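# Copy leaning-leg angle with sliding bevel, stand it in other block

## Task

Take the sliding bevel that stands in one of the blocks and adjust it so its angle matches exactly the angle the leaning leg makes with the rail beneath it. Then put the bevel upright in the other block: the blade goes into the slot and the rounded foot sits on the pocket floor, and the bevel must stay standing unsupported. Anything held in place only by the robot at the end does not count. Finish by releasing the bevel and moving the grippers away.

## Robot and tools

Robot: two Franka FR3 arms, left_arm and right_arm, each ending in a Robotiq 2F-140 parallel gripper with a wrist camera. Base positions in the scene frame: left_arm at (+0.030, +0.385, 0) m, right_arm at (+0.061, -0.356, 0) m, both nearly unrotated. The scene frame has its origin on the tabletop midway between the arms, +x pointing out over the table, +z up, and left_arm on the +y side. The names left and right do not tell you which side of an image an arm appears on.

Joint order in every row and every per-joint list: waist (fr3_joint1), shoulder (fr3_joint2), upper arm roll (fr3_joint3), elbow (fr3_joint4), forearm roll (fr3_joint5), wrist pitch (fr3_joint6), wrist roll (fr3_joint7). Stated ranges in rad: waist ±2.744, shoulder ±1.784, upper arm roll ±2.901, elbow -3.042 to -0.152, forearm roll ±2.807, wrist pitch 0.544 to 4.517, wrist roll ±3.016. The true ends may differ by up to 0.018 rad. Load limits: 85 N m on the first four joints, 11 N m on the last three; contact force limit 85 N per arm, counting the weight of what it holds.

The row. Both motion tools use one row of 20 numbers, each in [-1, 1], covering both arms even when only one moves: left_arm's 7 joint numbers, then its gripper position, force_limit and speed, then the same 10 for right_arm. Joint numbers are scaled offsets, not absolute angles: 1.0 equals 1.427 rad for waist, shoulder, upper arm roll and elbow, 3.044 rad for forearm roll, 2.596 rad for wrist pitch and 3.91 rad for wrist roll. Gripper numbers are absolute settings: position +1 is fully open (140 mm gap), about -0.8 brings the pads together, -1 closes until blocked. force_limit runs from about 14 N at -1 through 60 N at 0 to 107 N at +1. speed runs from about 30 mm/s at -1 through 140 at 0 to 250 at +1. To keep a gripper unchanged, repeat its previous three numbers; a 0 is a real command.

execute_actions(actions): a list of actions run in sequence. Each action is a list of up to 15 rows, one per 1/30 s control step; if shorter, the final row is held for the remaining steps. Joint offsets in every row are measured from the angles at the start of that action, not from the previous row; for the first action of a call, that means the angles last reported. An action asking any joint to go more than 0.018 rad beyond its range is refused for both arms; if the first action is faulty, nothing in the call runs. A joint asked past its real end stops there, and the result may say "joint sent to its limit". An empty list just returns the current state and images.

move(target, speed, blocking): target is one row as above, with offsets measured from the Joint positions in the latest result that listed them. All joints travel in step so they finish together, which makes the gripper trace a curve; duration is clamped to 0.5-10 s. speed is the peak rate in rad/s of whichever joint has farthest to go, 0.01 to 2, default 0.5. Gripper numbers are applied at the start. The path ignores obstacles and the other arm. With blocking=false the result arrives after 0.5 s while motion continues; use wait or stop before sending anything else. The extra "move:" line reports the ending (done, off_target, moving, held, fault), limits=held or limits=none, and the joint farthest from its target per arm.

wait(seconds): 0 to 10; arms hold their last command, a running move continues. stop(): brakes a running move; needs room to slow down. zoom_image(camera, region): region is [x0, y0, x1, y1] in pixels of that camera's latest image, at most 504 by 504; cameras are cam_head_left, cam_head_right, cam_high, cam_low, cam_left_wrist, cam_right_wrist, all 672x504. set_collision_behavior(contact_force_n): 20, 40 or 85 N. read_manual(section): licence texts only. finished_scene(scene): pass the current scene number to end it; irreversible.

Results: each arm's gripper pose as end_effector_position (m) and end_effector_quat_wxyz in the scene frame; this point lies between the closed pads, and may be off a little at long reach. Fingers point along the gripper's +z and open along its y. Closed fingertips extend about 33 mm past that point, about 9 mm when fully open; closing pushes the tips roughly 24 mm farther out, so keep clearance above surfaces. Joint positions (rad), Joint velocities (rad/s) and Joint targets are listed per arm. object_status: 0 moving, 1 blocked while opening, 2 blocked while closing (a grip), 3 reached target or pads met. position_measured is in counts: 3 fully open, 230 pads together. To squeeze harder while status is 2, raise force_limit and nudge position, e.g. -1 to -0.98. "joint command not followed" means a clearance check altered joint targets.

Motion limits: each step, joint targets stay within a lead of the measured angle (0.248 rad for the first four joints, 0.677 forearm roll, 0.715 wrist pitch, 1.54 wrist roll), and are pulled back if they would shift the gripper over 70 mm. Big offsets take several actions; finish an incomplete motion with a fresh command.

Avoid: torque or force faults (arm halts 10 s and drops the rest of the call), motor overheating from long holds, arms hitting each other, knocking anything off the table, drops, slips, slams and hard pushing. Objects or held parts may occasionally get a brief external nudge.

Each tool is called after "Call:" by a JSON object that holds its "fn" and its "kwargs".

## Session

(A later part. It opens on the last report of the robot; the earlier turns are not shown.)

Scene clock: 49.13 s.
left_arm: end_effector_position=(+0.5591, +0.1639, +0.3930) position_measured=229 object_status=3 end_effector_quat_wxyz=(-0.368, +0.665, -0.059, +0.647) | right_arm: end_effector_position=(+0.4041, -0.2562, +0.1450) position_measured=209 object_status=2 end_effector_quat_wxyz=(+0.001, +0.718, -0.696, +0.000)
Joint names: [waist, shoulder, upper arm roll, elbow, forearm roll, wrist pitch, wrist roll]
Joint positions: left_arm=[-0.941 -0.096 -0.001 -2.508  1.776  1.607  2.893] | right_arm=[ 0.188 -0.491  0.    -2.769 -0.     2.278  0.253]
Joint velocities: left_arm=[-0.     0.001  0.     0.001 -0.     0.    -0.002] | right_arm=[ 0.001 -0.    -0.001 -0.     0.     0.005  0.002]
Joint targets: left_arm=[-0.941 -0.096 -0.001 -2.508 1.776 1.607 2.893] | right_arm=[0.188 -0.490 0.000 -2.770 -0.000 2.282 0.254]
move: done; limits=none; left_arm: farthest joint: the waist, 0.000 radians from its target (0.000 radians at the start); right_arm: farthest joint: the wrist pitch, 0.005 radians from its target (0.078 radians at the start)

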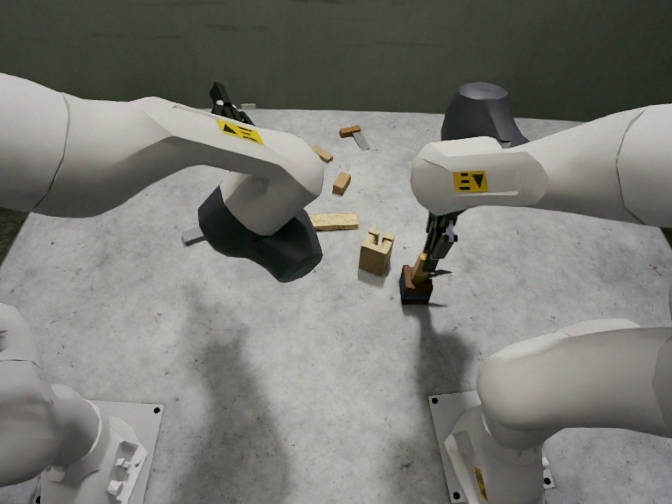

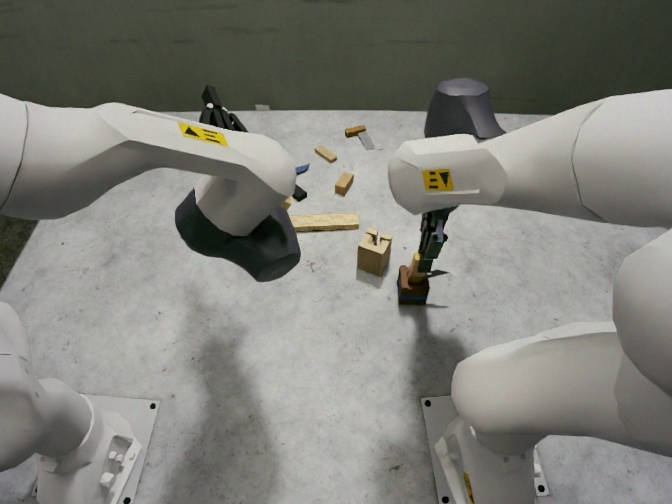

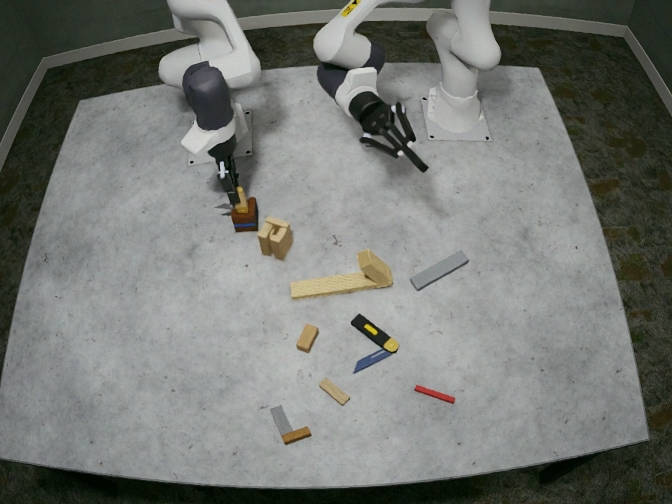

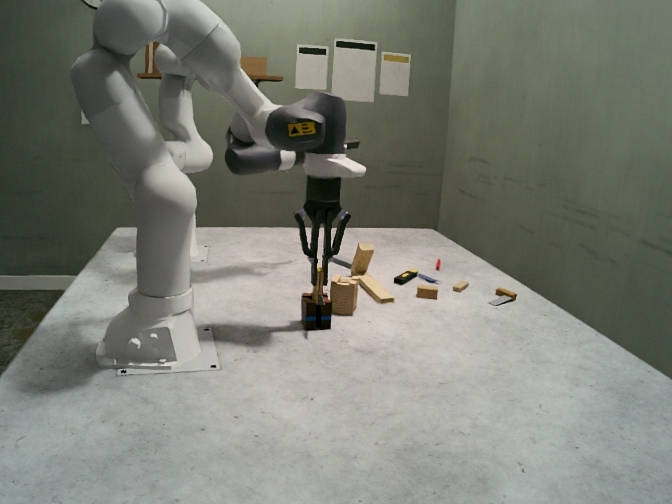

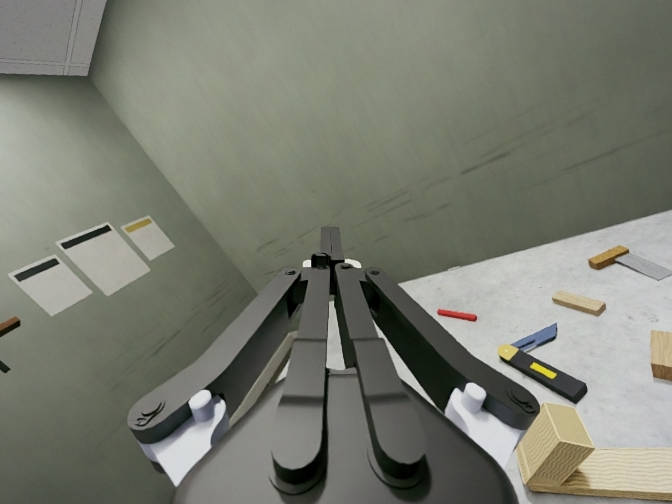

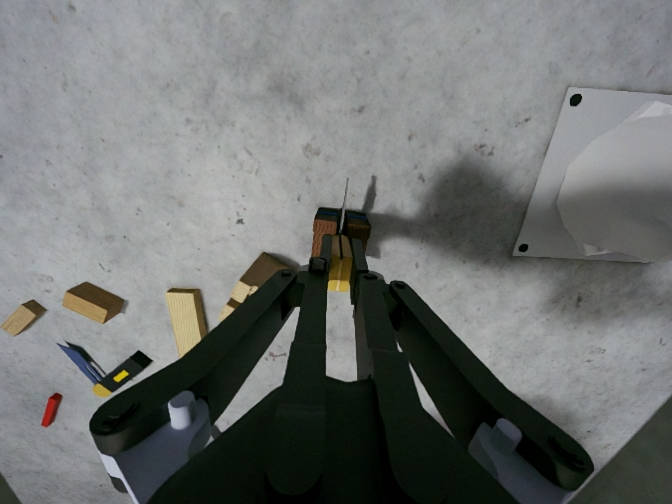

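Another 9 mm down.

Call:
{"fn": "move", "kwargs": {"target": [0,0,0,0,0,0,0,-0.8,0,0,0,0.0135,0,-0.009,0,0.013,0,-1,0.7,-0.8], "speed": 0.04}}

Scene clock: 50.43 s.
left_arm: end_effector_position=(+0.5591, +0.1639, +0.3930) position_measured=229 object_status=3 end_effector_quat_wxyz=(-0.368, +0.665, -0.059, +0.647) | right_arm: end_effector_position=(+0.4040, -0.2562, +0.1408) position_measured=209 object_status=2 end_effector_quat_wxyz=(+0.001, +0.718, -0.696, -0.000)
Joint names: [waist, shoulder, upper arm roll, elbow, forearm roll, wrist pitch, wrist roll]
Joint positions: left_arm=[-0.941 -0.096 -0.001 -2.508  1.776  1.607  2.893] | right_arm=[ 0.188 -0.483  0.    -2.775 -0.     2.291  0.253]
Joint velocities: left_arm=[-0.001  0.    -0.001 -0.    -0.001 -0.     0.001] | right_arm=[ 0.001  0.     0.    -0.001 -0.001  0.     0.001]
Joint targets: left_arm=[-0.941 -0.096 -0.001 -2.508 1.776 1.607 2.893] | right_arm=[0.188 -0.472 0.000 -2.782 -0.000 2.311 0.253]
move: off_target (right_arm); limits=none; left_arm: farthest joint: the waist, 0.000 radians from its target (0.000 radians at the start); right_arm: farthest joint: the wrist pitch, 0.021 radians from its target (0.034 radians at the start)

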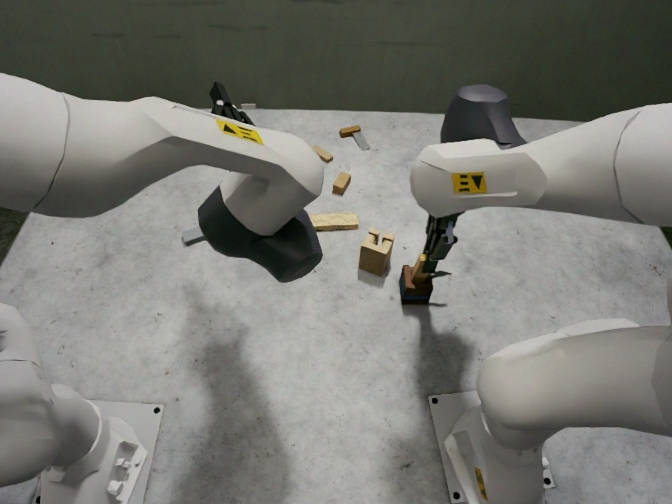

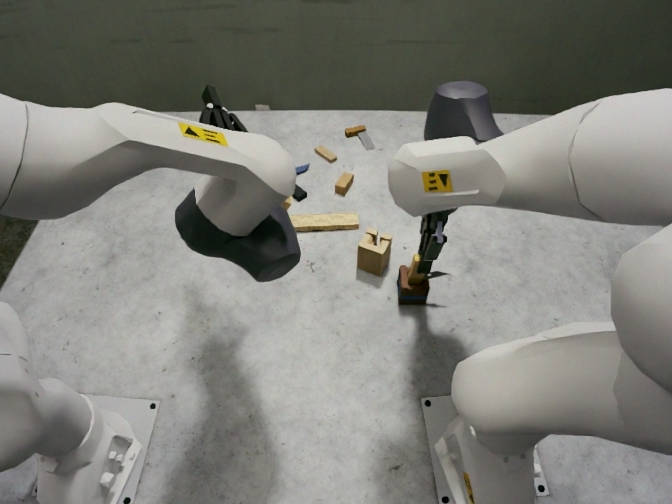

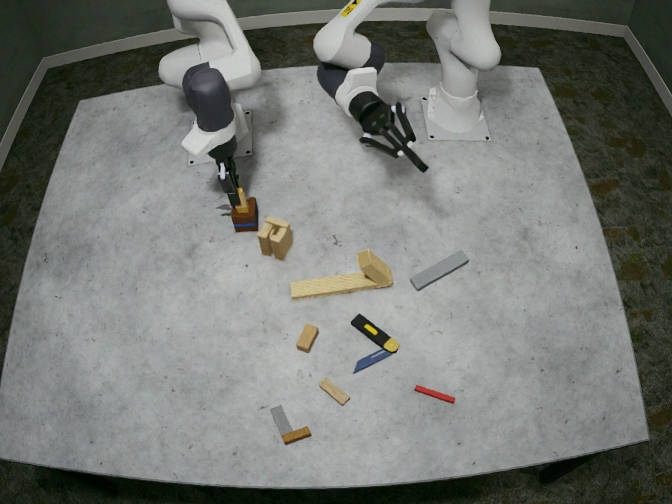

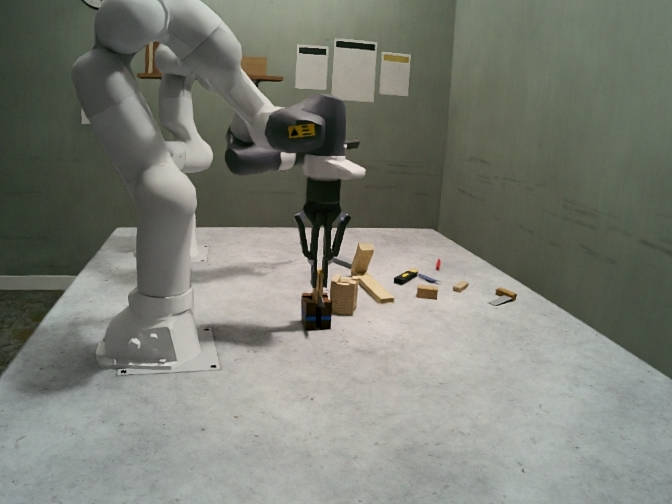

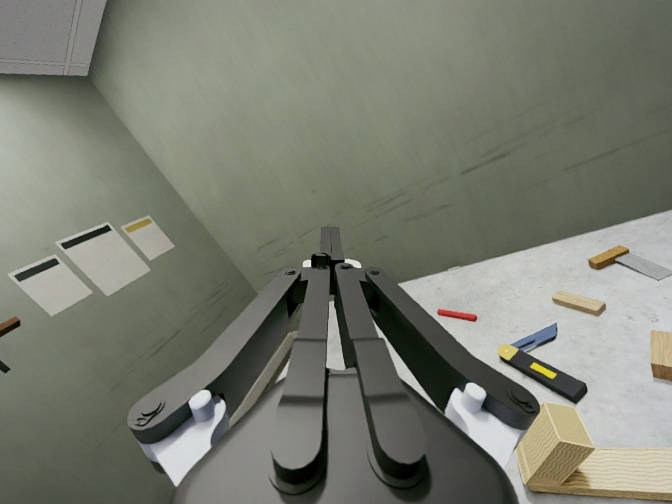

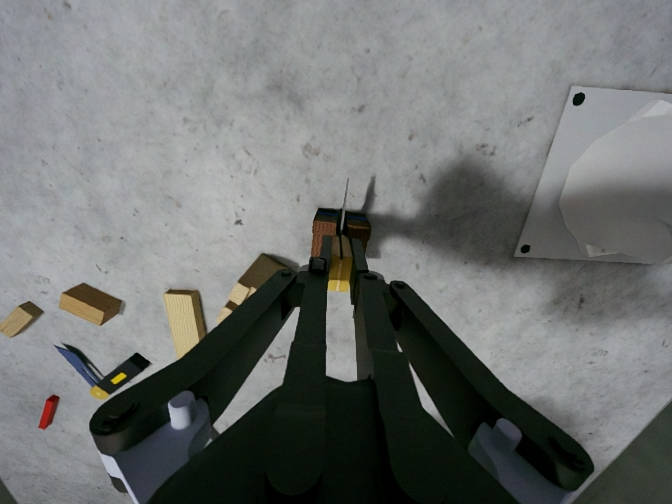

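Bottomed. Release and rise.

Call:
{"fn": "move", "kwargs": {"target": [0,0,0,0,0,0,0,-0.8,0,0,0,0,0,0,0,0,0,-0.3,0,-0.8]}}

Call:
{"fn": "move", "kwargs": {"target": [0,0,0,0,0,0,0,-0.8,0,0,0,-0.13,0,0.19,0,-0.176,0,0.2,0,0]}}

Call:
{"fn": "zoom_image", "kwargs": {"camera": "cam_head_left", "region": [385, 230, 465, 310]}}

Call:
{"fn": "zoom_image", "kwargs": {"camera": "cam_low", "region": [280, 255, 360, 335]}}

Scene clock: 51.53 s.
left_arm: end_effector_position=(+0.5591, +0.1639, +0.3930) position_measured=229 object_status=3 end_effector_quat_wxyz=(-0.368, +0.665, -0.059, +0.647) | right_arm: end_effector_position=(+0.4039, -0.2563, +0.1410) position_measured=167 object_status=0 end_effector_quat_wxyz=(+0.001, +0.718, -0.696, -0.000)
Joint names: [waist, shoulder, upper arm roll, elbow, forearm roll, wrist pitch, wrist roll]
Joint positions: left_arm=[-0.941 -0.096 -0.001 -2.508  1.776  1.607  2.893] | right_arm=[ 0.188 -0.483  0.    -2.775 -0.     2.29   0.253]
Joint velocities: left_arm=[-0.     0.     0.002  0.     0.002 -0.    -0.001] | right_arm=[-0.001  0.     0.    -0.001 -0.001  0.     0.   ]
Joint targets: left_arm=[-0.941 -0.096 -0.001 -2.508 1.776 1.607 2.893] | right_arm=[0.188 -0.483 0.000 -2.775 -0.000 2.291 0.253]
move: done; limits=none; left_arm: farthest joint: the waist, 0.000 radians from its target (0.000 radians at the start); right_arm: farthest joint: the wrist pitch, 0.001 radians from its target (0.000 radians at the start)

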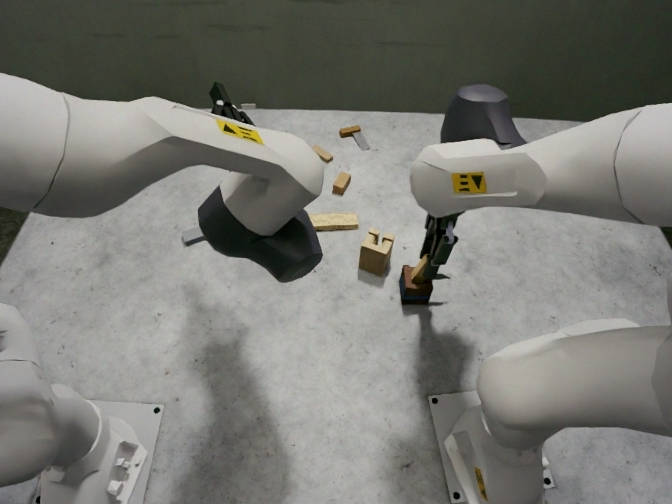

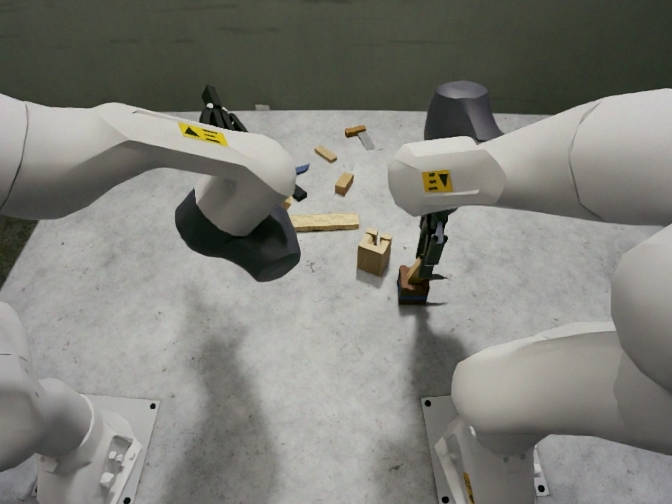

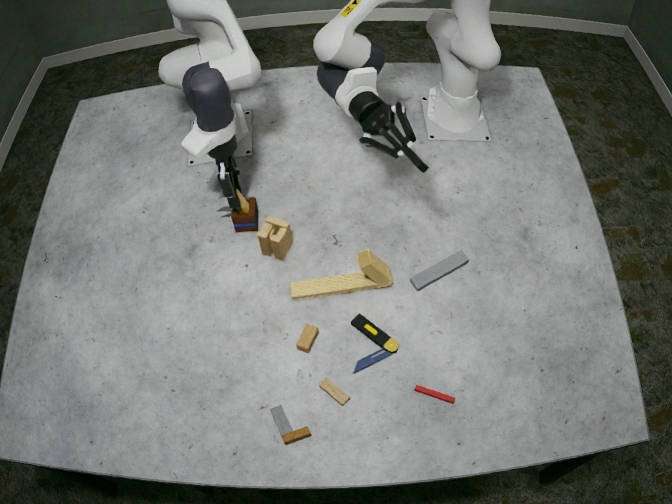

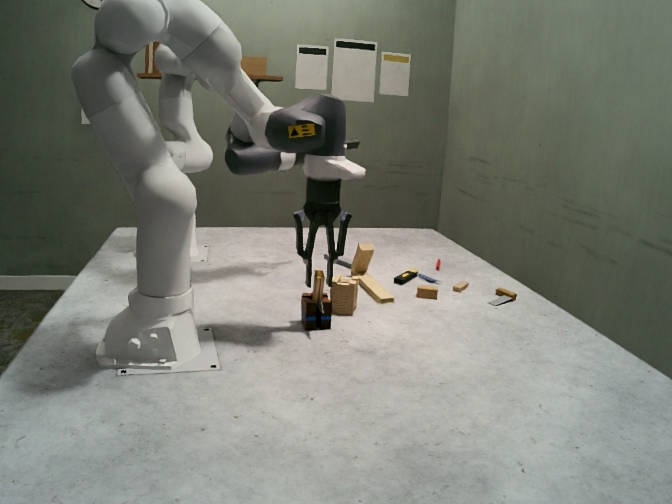

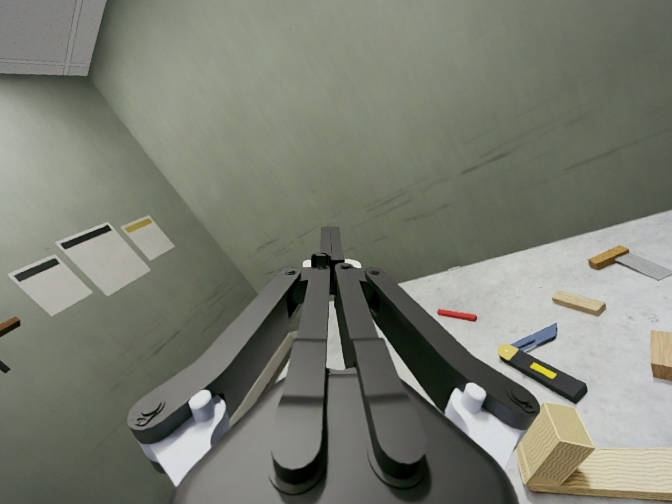

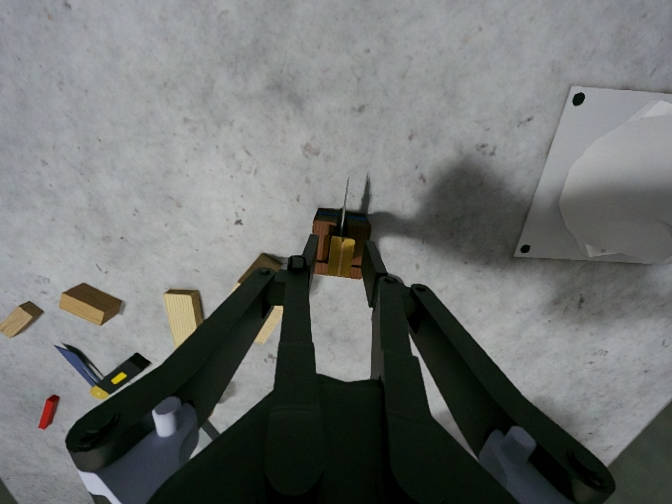

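Scene clock: 53.30 s.
left_arm: end_effector_position=(+0.5591, +0.1639, +0.3930) position_measured=229 object_status=3 end_effector_quat_wxyz=(-0.368, +0.665, -0.059, +0.647) | right_arm: end_effector_position=(+0.3969, -0.2583, +0.2925) position_measured=104 object_status=3 end_effector_quat_wxyz=(-0.000, +0.718, -0.696, +0.001)
Joint names: [waist, shoulder, upper arm roll, elbow, forearm roll, wrist pitch, wrist roll]
Joint positions: left_arm=[-0.941 -0.096 -0.001 -2.508  1.776  1.607  2.893] | right_arm=[ 0.188 -0.668  0.    -2.505 -0.     1.838  0.253]
Joint velocities: left_arm=[ 0.001  0.001 -0.001  0.    -0.     0.    -0.001] | right_arm=[-0.     0.    -0.001 -0.     0.001 -0.005  0.001]
Joint targets: left_arm=[-0.941 -0.096 -0.001 -2.508 1.776 1.607 2.893] | right_arm=[0.188 -0.669 0.000 -2.504 -0.000 1.833 0.253]
move: done; limits=none; left_arm: farthest joint: the waist, 0.000 radians from its target (0.000 radians at the start); right_arm: farthest joint: the wrist pitch, 0.004 radians from its target (0.457 radians at the start)

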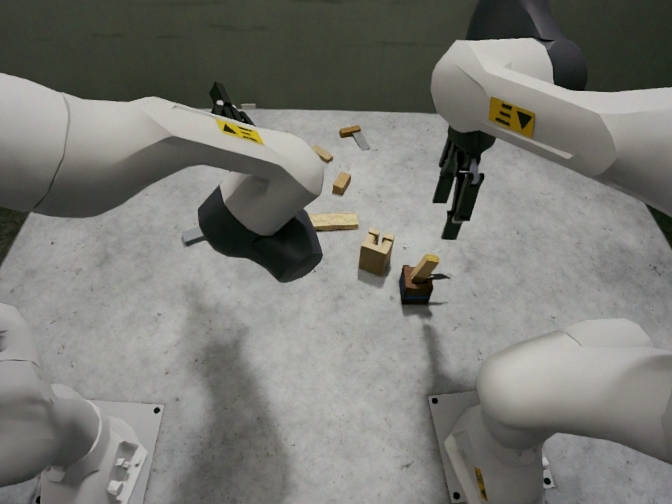

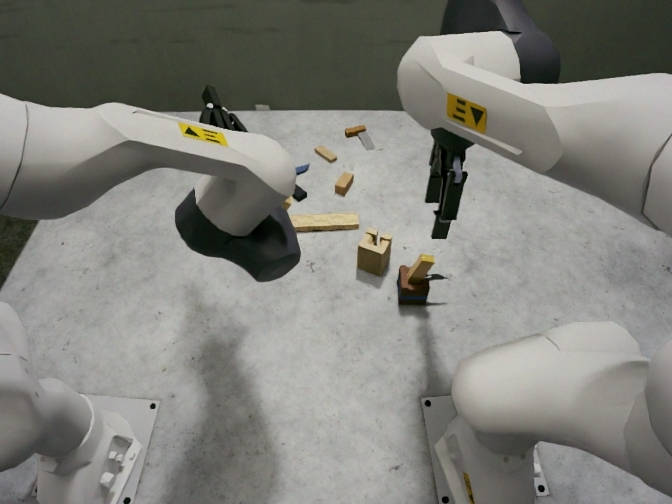

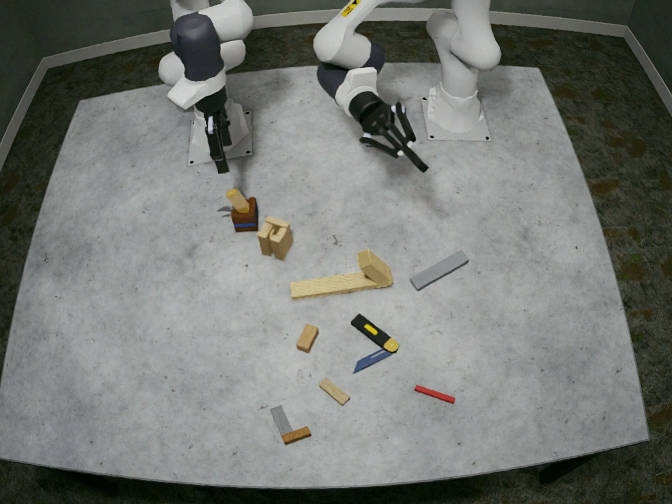

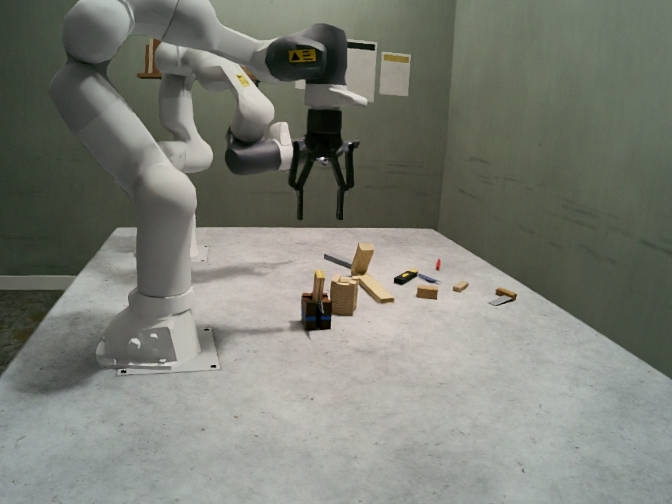

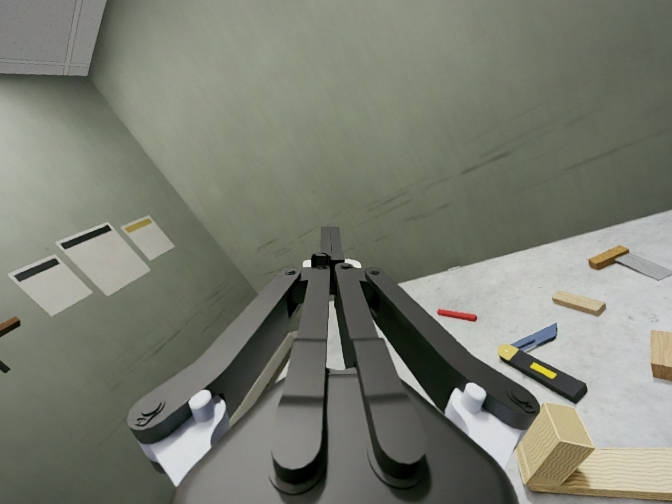

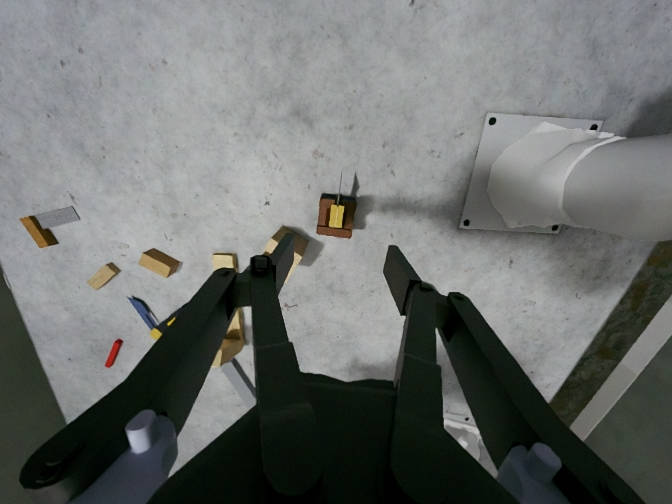

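Region (385, 230, 465, 310) of cam_head_left's 672x504 image, scaled by 6.300, with more detail than that image has.

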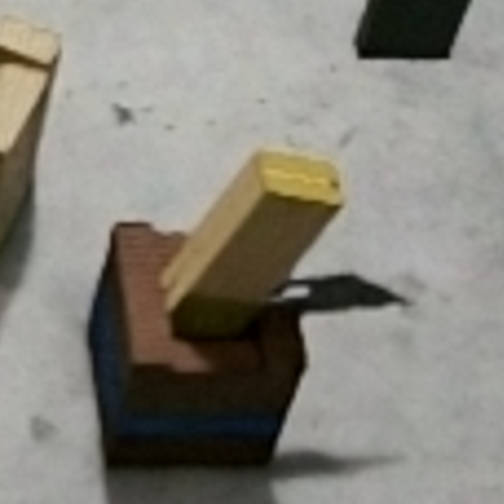

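Region (280, 255, 360, 335) of cam_low's 672x504 image, scaled by 6.300, with more detail than that image has.

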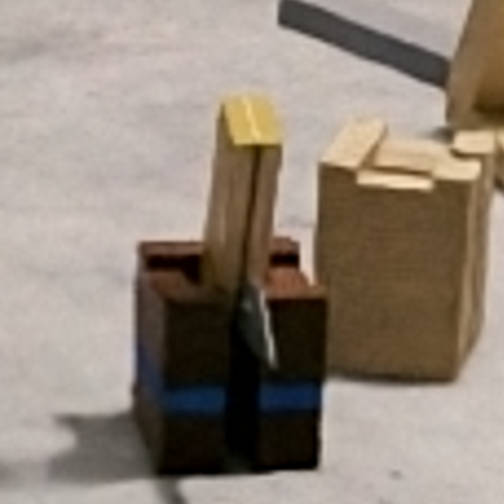

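Call:
{"fn": "finished_scene", "kwargs": {"scene": 1}}

The scene is finished: the task was done.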